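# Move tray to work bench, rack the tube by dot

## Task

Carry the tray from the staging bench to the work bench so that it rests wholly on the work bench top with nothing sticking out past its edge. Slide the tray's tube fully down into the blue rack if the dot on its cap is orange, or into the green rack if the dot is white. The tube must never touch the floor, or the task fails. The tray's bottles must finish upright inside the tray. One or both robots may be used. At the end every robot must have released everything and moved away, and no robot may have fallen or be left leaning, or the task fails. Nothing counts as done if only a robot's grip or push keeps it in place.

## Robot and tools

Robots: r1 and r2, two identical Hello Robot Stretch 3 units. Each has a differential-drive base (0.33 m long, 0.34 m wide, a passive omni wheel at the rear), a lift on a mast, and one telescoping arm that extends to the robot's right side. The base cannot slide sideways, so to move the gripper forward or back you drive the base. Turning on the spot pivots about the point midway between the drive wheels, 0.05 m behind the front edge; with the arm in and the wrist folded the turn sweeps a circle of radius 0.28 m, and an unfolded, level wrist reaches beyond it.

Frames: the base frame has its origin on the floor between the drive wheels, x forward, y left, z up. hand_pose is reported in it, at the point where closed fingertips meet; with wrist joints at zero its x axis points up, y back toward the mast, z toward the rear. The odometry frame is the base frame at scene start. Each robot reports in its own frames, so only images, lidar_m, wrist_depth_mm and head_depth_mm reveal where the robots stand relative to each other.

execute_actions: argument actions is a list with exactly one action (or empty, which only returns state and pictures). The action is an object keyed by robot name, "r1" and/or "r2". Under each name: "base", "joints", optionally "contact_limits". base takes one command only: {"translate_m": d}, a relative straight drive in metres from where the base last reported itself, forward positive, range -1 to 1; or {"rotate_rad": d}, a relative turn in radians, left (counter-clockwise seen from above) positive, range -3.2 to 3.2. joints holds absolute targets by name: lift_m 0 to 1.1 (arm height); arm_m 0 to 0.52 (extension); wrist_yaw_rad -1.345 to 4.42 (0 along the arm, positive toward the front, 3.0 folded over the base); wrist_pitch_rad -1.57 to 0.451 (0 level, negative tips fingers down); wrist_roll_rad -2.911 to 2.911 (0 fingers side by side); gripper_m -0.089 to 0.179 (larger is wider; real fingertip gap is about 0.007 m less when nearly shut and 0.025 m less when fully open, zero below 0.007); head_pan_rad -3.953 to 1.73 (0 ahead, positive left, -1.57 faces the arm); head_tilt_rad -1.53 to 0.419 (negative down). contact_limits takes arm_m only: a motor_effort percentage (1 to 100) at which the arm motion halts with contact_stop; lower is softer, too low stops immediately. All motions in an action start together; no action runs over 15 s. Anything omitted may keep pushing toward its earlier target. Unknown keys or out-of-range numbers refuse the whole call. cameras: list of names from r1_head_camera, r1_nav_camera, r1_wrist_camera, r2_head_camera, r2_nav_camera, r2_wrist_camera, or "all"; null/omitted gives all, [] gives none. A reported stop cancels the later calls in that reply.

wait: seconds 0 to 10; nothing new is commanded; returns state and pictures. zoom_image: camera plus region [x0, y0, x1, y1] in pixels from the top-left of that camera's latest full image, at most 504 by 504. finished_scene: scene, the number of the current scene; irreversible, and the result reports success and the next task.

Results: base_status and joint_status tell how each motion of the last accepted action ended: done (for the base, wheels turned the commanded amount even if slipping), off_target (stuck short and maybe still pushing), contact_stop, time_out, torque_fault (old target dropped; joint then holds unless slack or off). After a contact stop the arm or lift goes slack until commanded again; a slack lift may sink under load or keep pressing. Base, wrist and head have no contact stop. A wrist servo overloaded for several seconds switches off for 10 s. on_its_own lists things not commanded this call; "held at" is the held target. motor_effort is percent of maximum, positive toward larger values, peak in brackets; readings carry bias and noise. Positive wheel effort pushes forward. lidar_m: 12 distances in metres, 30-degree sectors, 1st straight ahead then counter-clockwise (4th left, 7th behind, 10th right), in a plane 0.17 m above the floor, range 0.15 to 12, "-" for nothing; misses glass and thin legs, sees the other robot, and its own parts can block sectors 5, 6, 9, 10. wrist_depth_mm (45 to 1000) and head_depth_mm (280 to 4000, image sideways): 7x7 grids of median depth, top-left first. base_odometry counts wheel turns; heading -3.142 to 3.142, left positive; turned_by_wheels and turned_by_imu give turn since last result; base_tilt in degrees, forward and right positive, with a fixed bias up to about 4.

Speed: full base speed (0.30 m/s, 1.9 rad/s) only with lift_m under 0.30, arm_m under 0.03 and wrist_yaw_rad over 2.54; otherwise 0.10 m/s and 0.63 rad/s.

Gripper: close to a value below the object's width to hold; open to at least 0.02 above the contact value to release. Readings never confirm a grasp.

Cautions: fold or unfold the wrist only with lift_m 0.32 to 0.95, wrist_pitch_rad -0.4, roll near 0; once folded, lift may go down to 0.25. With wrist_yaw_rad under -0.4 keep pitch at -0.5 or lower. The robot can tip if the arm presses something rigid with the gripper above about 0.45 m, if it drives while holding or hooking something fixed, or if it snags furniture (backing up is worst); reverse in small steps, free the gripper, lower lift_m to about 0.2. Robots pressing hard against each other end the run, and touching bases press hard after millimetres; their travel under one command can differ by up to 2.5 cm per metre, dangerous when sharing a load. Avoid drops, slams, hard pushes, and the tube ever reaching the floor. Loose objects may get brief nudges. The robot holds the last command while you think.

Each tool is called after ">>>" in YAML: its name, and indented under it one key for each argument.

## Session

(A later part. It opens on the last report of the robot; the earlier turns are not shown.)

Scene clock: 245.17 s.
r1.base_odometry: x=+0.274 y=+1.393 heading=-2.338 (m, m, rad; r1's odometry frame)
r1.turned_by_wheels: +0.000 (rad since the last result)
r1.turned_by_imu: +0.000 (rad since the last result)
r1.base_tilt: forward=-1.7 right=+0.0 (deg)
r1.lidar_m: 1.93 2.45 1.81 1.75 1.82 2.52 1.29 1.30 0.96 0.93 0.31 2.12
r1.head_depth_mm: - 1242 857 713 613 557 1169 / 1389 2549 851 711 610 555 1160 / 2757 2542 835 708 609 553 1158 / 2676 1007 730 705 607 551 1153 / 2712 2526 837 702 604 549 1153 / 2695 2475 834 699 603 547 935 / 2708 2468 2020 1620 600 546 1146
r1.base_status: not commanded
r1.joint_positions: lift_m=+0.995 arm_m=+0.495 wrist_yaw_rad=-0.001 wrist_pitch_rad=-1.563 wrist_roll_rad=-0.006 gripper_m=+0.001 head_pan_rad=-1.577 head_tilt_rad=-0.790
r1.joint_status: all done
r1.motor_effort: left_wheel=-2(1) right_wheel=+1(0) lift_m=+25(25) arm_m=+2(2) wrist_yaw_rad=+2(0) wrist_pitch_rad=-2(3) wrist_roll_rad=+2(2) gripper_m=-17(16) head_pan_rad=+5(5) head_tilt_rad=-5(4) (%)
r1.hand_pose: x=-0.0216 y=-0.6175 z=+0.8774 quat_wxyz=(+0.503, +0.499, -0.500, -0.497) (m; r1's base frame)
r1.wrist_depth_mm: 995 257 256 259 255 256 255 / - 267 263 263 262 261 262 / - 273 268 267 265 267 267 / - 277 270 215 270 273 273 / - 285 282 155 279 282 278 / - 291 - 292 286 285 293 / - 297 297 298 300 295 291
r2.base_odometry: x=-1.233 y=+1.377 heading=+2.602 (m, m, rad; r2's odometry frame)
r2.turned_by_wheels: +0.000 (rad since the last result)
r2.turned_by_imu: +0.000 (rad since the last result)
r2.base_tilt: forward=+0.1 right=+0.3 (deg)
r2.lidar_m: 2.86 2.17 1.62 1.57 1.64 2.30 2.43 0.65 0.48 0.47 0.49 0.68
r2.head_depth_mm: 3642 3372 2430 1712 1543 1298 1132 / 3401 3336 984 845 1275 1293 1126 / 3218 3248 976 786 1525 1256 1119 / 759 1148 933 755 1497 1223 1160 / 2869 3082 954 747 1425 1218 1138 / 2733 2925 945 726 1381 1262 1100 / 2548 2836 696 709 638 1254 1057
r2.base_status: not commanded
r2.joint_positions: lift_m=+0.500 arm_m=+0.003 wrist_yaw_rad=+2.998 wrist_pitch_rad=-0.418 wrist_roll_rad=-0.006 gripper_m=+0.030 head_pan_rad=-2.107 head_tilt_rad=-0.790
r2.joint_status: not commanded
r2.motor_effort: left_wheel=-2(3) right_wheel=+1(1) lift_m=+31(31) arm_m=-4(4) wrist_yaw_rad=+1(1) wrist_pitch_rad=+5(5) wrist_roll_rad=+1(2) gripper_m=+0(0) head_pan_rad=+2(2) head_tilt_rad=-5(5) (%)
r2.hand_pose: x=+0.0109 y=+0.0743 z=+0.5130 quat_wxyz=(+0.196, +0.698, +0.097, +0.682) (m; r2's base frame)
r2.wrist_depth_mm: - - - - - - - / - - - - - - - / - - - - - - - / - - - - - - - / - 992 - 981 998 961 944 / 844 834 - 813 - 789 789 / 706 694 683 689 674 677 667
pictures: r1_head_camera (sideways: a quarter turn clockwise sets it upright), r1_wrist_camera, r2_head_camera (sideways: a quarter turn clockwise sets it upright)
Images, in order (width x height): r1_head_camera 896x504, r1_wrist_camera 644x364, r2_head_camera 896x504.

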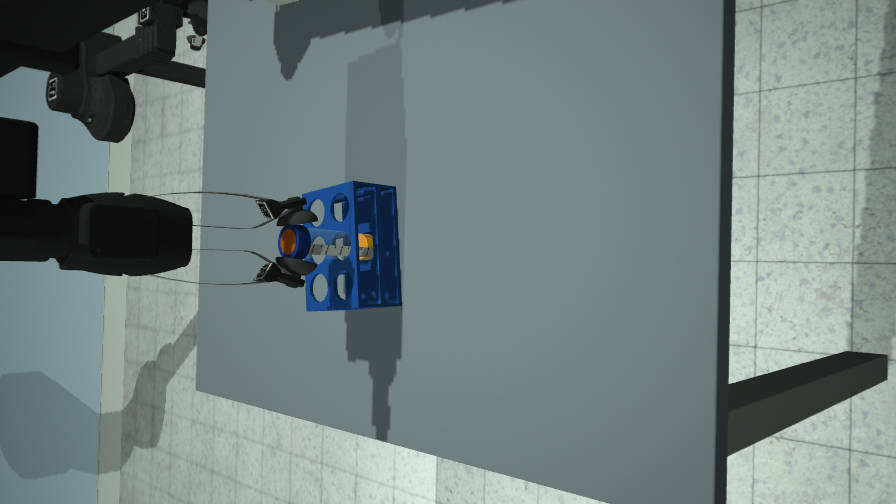

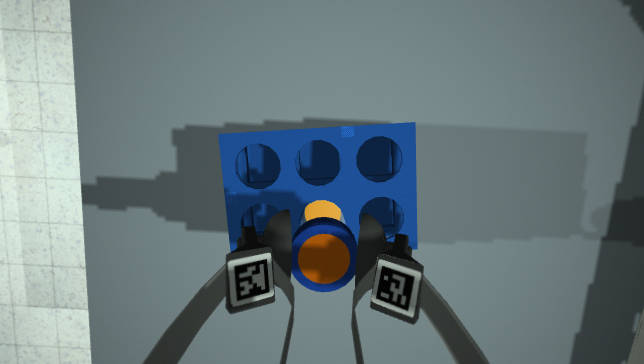

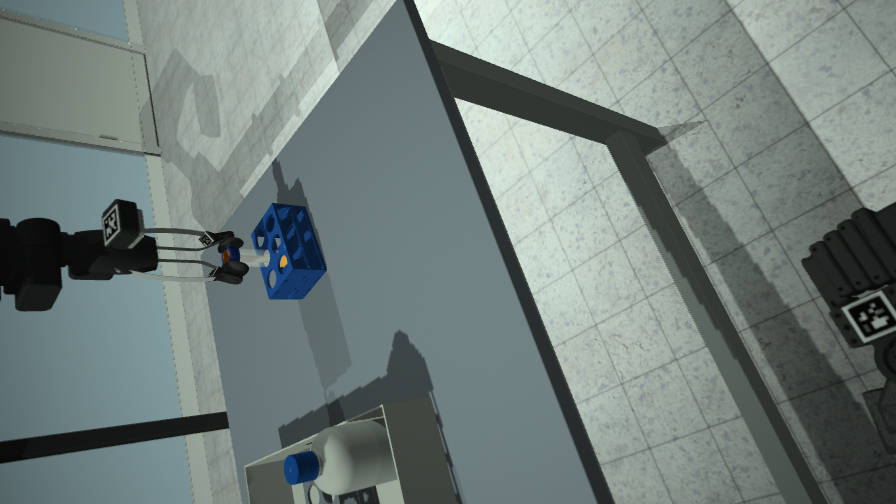

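>>> execute_actions:
  actions:
    - {"r1":{"joints":{"lift_m":0.99}}}
  cameras: []

>>> execute_actions:
  actions:
    - {"r1":{"joints":{"gripper_m":0.07}}}
  cameras: []

>>> execute_actions:
  actions:
    - {"r1":{"joints":{"lift_m":1.08}}}
  cameras: ["r1_head_camera","r1_wrist_camera","r2_head_camera"]

>>> execute_actions:
  actions:
    - {"r1":{"joints":{"arm_m":0.0}}}
  cameras: ["r1_nav_camera","r2_head_camera"]

Scene clock: 249.70 s.
r1.base_odometry: x=+0.274 y=+1.393 heading=-2.338 (m, m, rad; r1's odometry frame)
r1.turned_by_wheels: +0.000 (rad since the last result)
r1.turned_by_imu: +0.000 (rad since the last result)
r1.base_tilt: forward=-1.7 right=+0.0 (deg)
r1.lidar_m: 1.92 2.45 1.81 1.75 1.82 2.51 1.29 1.31 0.96 0.93 0.31 2.12
r1.head_depth_mm: - 1241 854 715 613 556 1167 / 1385 2560 848 712 611 555 1164 / 2749 2547 833 709 608 554 1160 / 2672 996 730 706 606 551 1160 / 2719 2507 838 702 604 550 1151 / 2696 2517 837 700 603 547 939 / 2739 2487 2024 1619 600 546 1146
r1.base_status: not commanded
r1.joint_positions: lift_m=+0.990 arm_m=+0.495 wrist_yaw_rad=-0.001 wrist_pitch_rad=-1.565 wrist_roll_rad=-0.006 gripper_m=+0.001 head_pan_rad=-1.577 head_tilt_rad=-0.790
r1.joint_status: all done
r1.motor_effort: left_wheel=-2(1) right_wheel=+0(0) lift_m=+22(24) arm_m=+2(2) wrist_yaw_rad=+1(0) wrist_pitch_rad=-2(2) wrist_roll_rad=+2(2) gripper_m=-16(16) head_pan_rad=+5(4) head_tilt_rad=-5(3) (%)
r1.hand_pose: x=-0.0216 y=-0.6172 z=+0.8726 quat_wxyz=(+0.503, +0.500, -0.500, -0.498) (m; r1's base frame)
r1.wrist_depth_mm: 924 255 254 252 254 250 251 / 982 260 257 255 261 256 256 / - 266 266 262 261 263 264 / - 275 264 213 266 270 266 / - 280 276 155 274 277 276 / - 288 - 284 283 285 281 / - 292 295 293 292 288 289
r2.base_odometry: x=-1.233 y=+1.377 heading=+2.602 (m, m, rad; r2's odometry frame)
r2.turned_by_wheels: +0.000 (rad since the last result)
r2.turned_by_imu: +0.000 (rad since the last result)
r2.base_tilt: forward=+0.0 right=+0.4 (deg)
r2.lidar_m: 2.86 2.18 1.61 1.57 1.64 2.30 2.43 0.65 0.48 0.47 0.49 0.68
r2.head_depth_mm: 3639 3350 2410 1720 1537 1300 1126 / 3383 3303 986 845 1276 1295 1119 / 3224 3257 976 786 1517 1262 1121 / 743 1146 934 755 1502 1228 1156 / 2854 3072 953 746 1427 1218 1138 / 2768 2964 944 726 1380 1266 1102 / 2543 2804 696 709 639 1255 1057
r2.base_status: not commanded
r2.joint_positions: lift_m=+0.500 arm_m=+0.003 wrist_yaw_rad=+2.998 wrist_pitch_rad=-0.418 wrist_roll_rad=-0.006 gripper_m=+0.030 head_pan_rad=-2.107 head_tilt_rad=-0.790
r2.joint_status: not commanded
r2.motor_effort: left_wheel=-2(2) right_wheel=+1(1) lift_m=+31(31) arm_m=-4(4) wrist_yaw_rad=+1(1) wrist_pitch_rad=+5(5) wrist_roll_rad=+1(2) gripper_m=+0(0) head_pan_rad=+2(3) head_tilt_rad=-4(5) (%)
r2.hand_pose: x=+0.0109 y=+0.0743 z=+0.5130 quat_wxyz=(+0.196, +0.698, +0.097, +0.682) (m; r2's base frame)
r2.wrist_depth_mm: - - - - - - - / - - - - - - - / - - - - - - - / - - - - - - - / - 997 - 981 - 954 930 / 832 825 - 811 - 791 799 / 711 707 674 697 666 678 675
pictures: none
No camera images: the call's "cameras" was empty. Leave "cameras" out to get every camera's image.

Scene clock: 250.90 s.
r1.base_odometry: x=+0.274 y=+1.393 heading=-2.338 (m, m, rad; r1's odometry frame)
r1.turned_by_wheels: +0.000 (rad since the last result)
r1.turned_by_imu: +0.000 (rad since the last result)
r1.base_tilt: forward=-1.7 right=+0.0 (deg)
r1.lidar_m: 1.92 2.45 1.81 1.75 1.82 2.51 1.28 1.30 0.96 0.93 0.31 2.12
r1.head_depth_mm: - 1240 855 715 614 557 1163 / 1389 2580 850 711 610 556 1156 / 2751 2544 823 708 608 553 1154 / 2655 997 734 704 607 553 1156 / 2732 2533 826 702 604 549 1154 / 2725 2500 834 698 602 548 939 / 2720 2490 2006 1620 601 546 1148
r1.base_status: not commanded
r1.joint_positions: lift_m=+0.990 arm_m=+0.495 wrist_yaw_rad=-0.001 wrist_pitch_rad=-1.566 wrist_roll_rad=-0.006 gripper_m=+0.070 head_pan_rad=-1.577 head_tilt_rad=-0.790
r1.joint_status: all done
r1.motor_effort: left_wheel=-1(1) right_wheel=+0(0) lift_m=+24(24) arm_m=+2(2) wrist_yaw_rad=+1(1) wrist_pitch_rad=-1(2) wrist_roll_rad=+2(2) gripper_m=+1(99) head_pan_rad=+5(4) head_tilt_rad=-4(4) (%)
r1.hand_pose: x=-0.0216 y=-0.6168 z=+0.8725 quat_wxyz=(+0.502, +0.500, -0.500, -0.498) (m; r1's base frame)
r1.wrist_depth_mm: 950 255 255 250 253 252 252 / 975 261 260 259 258 255 256 / - 266 263 262 260 261 262 / - 272 266 213 267 268 267 / - 281 276 157 273 275 274 / - 291 287 285 - 282 280 / - 295 294 294 292 291 289
r2.base_odometry: x=-1.233 y=+1.377 heading=+2.602 (m, m, rad; r2's odometry frame)
r2.turned_by_wheels: +0.000 (rad since the last result)
r2.turned_by_imu: +0.000 (rad since the last result)
r2.base_tilt: forward=+0.2 right=+0.2 (deg)
r2.lidar_m: 2.85 2.16 1.62 1.57 1.64 2.28 2.42 0.65 0.48 0.47 0.49 0.68
r2.head_depth_mm: 3666 3376 2415 1709 1538 1300 1131 / 3403 3316 985 847 1269 1292 1123 / 3213 3282 976 787 1512 1257 1117 / 739 1145 929 755 1504 1225 1155 / 2882 3083 955 748 1423 1219 1143 / 2731 2947 945 725 1379 1261 1098 / 2546 2798 695 708 639 1260 1056
r2.base_status: not commanded
r2.joint_positions: lift_m=+0.500 arm_m=+0.003 wrist_yaw_rad=+2.998 wrist_pitch_rad=-0.418 wrist_roll_rad=-0.006 gripper_m=+0.030 head_pan_rad=-2.107 head_tilt_rad=-0.790
r2.joint_status: not commanded
r2.motor_effort: left_wheel=-2(2) right_wheel=+1(1) lift_m=+31(31) arm_m=-4(3) wrist_yaw_rad=+1(1) wrist_pitch_rad=+5(5) wrist_roll_rad=+2(1) gripper_m=+0(0) head_pan_rad=+3(3) head_tilt_rad=-5(5) (%)
r2.hand_pose: x=+0.0109 y=+0.0743 z=+0.5130 quat_wxyz=(+0.196, +0.698, +0.097, +0.682) (m; r2's base frame)
r2.wrist_depth_mm: - - - - - - - / - - - - - - - / - - - - - - - / - - - - - - - / 987 990 - 979 - 967 943 / 850 826 - 795 - 796 787 / 706 696 665 693 681 681 674
pictures: none
No camera images: the call's "cameras" was empty. Leave "cameras" out to get every camera's image.

Scene clock: 252.57 s.
r1.base_odometry: x=+0.274 y=+1.393 heading=-2.338 (m, m, rad; r1's odometry frame)
r1.turned_by_wheels: +0.000 (rad since the last result)
r1.turned_by_imu: +0.000 (rad since the last result)
r1.base_tilt: forward=-1.6 right=+0.0 (deg)
r1.lidar_m: 1.92 2.45 1.81 1.75 1.82 2.52 1.29 1.31 0.96 0.93 0.31 2.12
r1.head_depth_mm: 2564 1242 857 714 612 557 1163 / 2568 2559 851 711 611 556 1161 / 2762 2547 844 708 608 553 1161 / 2811 2552 734 704 606 551 1156 / 2702 2495 837 701 605 550 1153 / 2714 2500 834 697 602 549 938 / 2701 2492 2021 1619 600 545 1145
r1.base_status: not commanded
r1.joint_positions: lift_m=+1.080 arm_m=+0.495 wrist_yaw_rad=-0.001 wrist_pitch_rad=-1.566 wrist_roll_rad=-0.006 gripper_m=+0.070 head_pan_rad=-1.577 head_tilt_rad=-0.790
r1.joint_status: all done
r1.motor_effort: left_wheel=-1(2) right_wheel=+0(0) lift_m=+29(30) arm_m=+2(2) wrist_yaw_rad=+1(0) wrist_pitch_rad=-1(1) wrist_roll_rad=+2(2) gripper_m=+1(1) head_pan_rad=+5(4) head_tilt_rad=-4(4) (%)
r1.hand_pose: x=-0.0216 y=-0.6168 z=+0.9622 quat_wxyz=(+0.502, +0.500, -0.500, -0.498) (m; r1's base frame)
r1.wrist_depth_mm: - 344 336 336 340 335 335 / - 354 345 345 338 344 344 / - 358 347 344 351 347 347 / - 360 363 300 361 359 356 / - - 364 371 370 367 348 / - - 378 382 - 377 340 / - - 396 396 393 387 341
r2.base_odometry: x=-1.233 y=+1.377 heading=+2.602 (m, m, rad; r2's odometry frame)
r2.turned_by_wheels: +0.000 (rad since the last result)
r2.turned_by_imu: +0.000 (rad since the last result)
r2.base_tilt: forward=+0.0 right=+0.3 (deg)
r2.lidar_m: 2.86 2.17 1.62 1.57 1.64 2.29 2.43 0.65 0.48 0.47 0.49 0.68
r2.head_depth_mm: 3631 3392 2416 1704 1542 1303 1130 / 3415 3304 987 847 1275 1293 1121 / 3225 3276 974 788 1515 1260 1114 / 780 1210 931 755 1497 1223 1156 / 2885 3064 955 747 1424 1223 1136 / 2737 2944 942 725 1379 1260 1101 / 2533 2819 698 708 638 1253 1055
r2.base_status: not commanded
r2.joint_positions: lift_m=+0.500 arm_m=+0.003 wrist_yaw_rad=+2.998 wrist_pitch_rad=-0.418 wrist_roll_rad=-0.006 gripper_m=+0.030 head_pan_rad=-2.107 head_tilt_rad=-0.790
r2.joint_status: not commanded
r2.motor_effort: left_wheel=-1(2) right_wheel=+1(1) lift_m=+31(31) arm_m=-4(4) wrist_yaw_rad=+1(1) wrist_pitch_rad=+5(5) wrist_roll_rad=+2(2) gripper_m=+0(0) head_pan_rad=+3(3) head_tilt_rad=-5(5) (%)
r2.hand_pose: x=+0.0109 y=+0.0743 z=+0.5130 quat_wxyz=(+0.196, +0.698, +0.097, +0.682) (m; r2's base frame)
r2.wrist_depth_mm: - - - - - - - / - - - - - - - / - - - - - - - / - - - - - - - / 993 983 - 967 - 958 949 / 845 822 - 796 - 797 783 / 696 701 680 686 675 676 686
pictures: r1_head_camera (sideways: a quarter turn clockwise sets it upright), r1_wrist_camera, r2_head_camera (sideways: a quarter turn clockwise sets it upright)
Images, in order (width x height): r1_head_camera 896x504, r1_wrist_camera 644x364, r2_head_camera 896x504.

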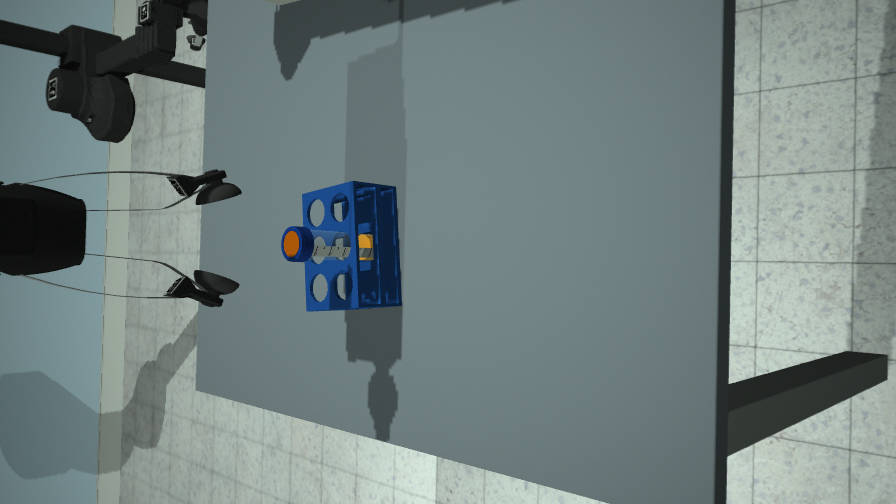

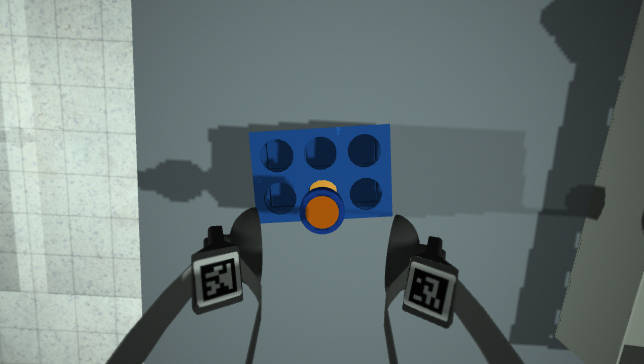

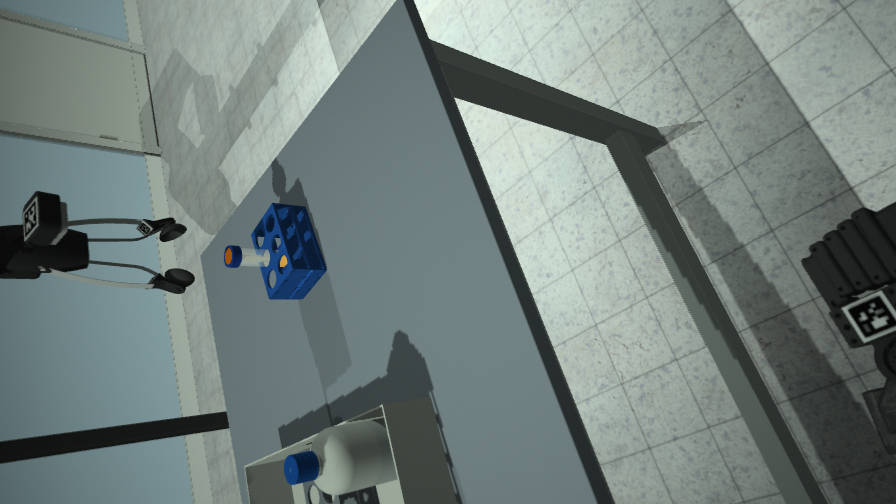

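Scene clock: 257.37 s.
r1.base_odometry: x=+0.274 y=+1.393 heading=-2.338 (m, m, rad; r1's odometry frame)
r1.turned_by_wheels: +0.000 (rad since the last result)
r1.turned_by_imu: +0.000 (rad since the last result)
r1.base_tilt: forward=-1.6 right=-0.1 (deg)
r1.lidar_m: 1.93 2.45 1.81 1.75 1.82 2.52 1.29 1.31 0.96 0.93 0.31 2.12
r1.head_depth_mm: - - - - - - 1121 / - - - - - - - / - - - - - - - / 2737 2609 851 - - - 1140 / 2731 2526 838 701 605 559 1119 / 2707 2493 834 699 602 547 939 / 2738 2487 2022 1618 601 545 1145
r1.base_status: not commanded
r1.joint_positions: lift_m=+1.080 arm_m=+0.002 wrist_yaw_rad=+0.000 wrist_pitch_rad=-1.566 wrist_roll_rad=-0.006 gripper_m=+0.070 head_pan_rad=-1.577 head_tilt_rad=-0.790
r1.joint_status: all done
joint sent to its limit — the command would take r1.arm_m past its lower limit, so that joint was sent only as far as its limit.
r1.motor_effort: left_wheel=+0(1) right_wheel=+0(0) lift_m=+29(29) arm_m=-2(3) wrist_yaw_rad=-1(2) wrist_pitch_rad=-1(1) wrist_roll_rad=+3(2) gripper_m=+1(0) head_pan_rad=+5(5) head_tilt_rad=-4(5) (%)
r1.hand_pose: x=-0.0216 y=-0.1238 z=+0.9622 quat_wxyz=(+0.503, +0.500, -0.499, -0.498) (m; r1's base frame)
r1.wrist_depth_mm: - 342 342 337 336 336 332 / - - - - - 355 344 / - - - - - - - / - - - - - - - / - - - - - - - / - - - - - - - / - - - - - - -
r2.base_odometry: x=-1.233 y=+1.377 heading=+2.602 (m, m, rad; r2's odometry frame)
r2.turned_by_wheels: +0.000 (rad since the last result)
r2.turned_by_imu: +0.000 (rad since the last result)
r2.base_tilt: forward=+0.1 right=+0.3 (deg)
r2.lidar_m: 2.86 2.17 1.62 1.57 1.64 2.29 2.42 0.65 0.48 0.47 0.49 0.68
r2.head_depth_mm: 3617 3370 2411 1716 1528 1302 1132 / 3393 3345 987 848 1278 1292 1124 / 3232 3295 973 787 1517 1258 1118 / 3060 3259 934 754 1503 1226 1157 / 2896 3061 952 747 1429 1220 1138 / 2709 2956 945 726 1382 1265 1100 / 2546 2838 697 708 640 1258 1059
r2.base_status: not commanded
r2.joint_positions: lift_m=+0.500 arm_m=+0.003 wrist_yaw_rad=+2.998 wrist_pitch_rad=-0.418 wrist_roll_rad=-0.006 gripper_m=+0.030 head_pan_rad=-2.107 head_tilt_rad=-0.790
r2.joint_status: not commanded
r2.motor_effort: left_wheel=-2(2) right_wheel=+1(1) lift_m=+31(31) arm_m=-4(4) wrist_yaw_rad=+1(1) wrist_pitch_rad=+5(5) wrist_roll_rad=+2(1) gripper_m=+0(1) head_pan_rad=+3(3) head_tilt_rad=-5(5) (%)
r2.hand_pose: x=+0.0109 y=+0.0743 z=+0.5130 quat_wxyz=(+0.196, +0.698, +0.097, +0.682) (m; r2's base frame)
r2.wrist_depth_mm: - - - - - - - / - - - - - - - / - - - - - - - / - - - - - - - / - - - 961 992 949 945 / 824 825 - 810 - 794 785 / 712 697 676 683 679 682 667
pictures: r1_nav_camera (sideways: a quarter turn counterclockwise sets it upright), r2_head_camera (sideways: a quarter turn clockwise sets it upright)
Images, in order (width x height): r1_nav_camera 672x504, r2_head_camera 896x504.

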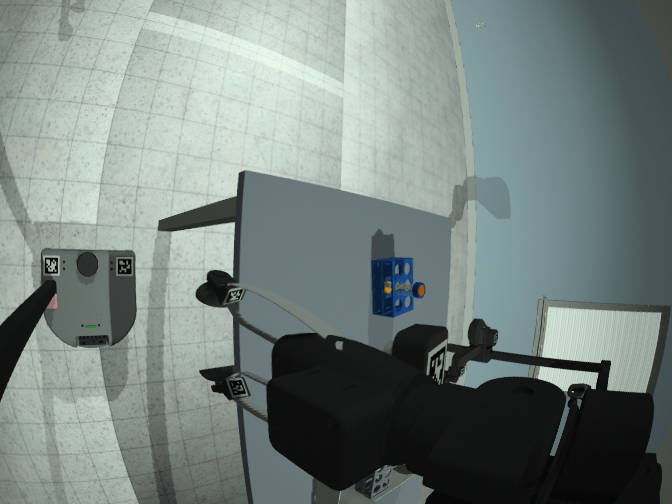

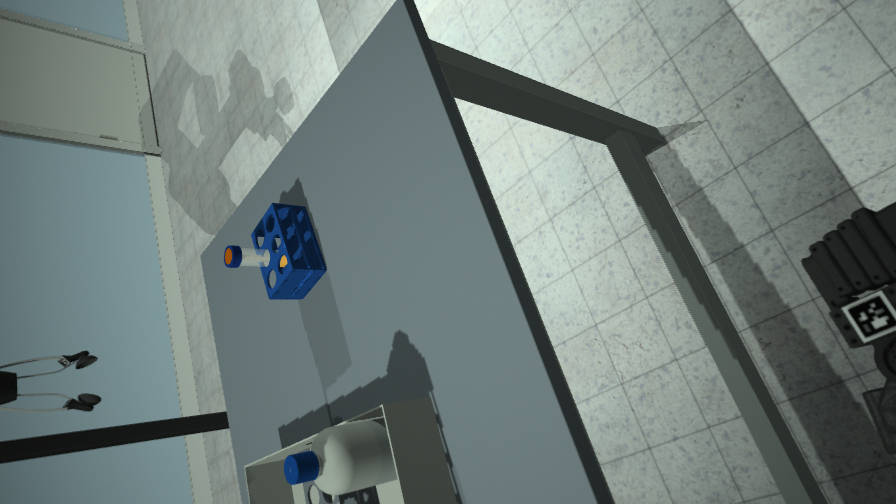

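>>> finished_scene:
  scene: 1

The scene is finished: the task was done.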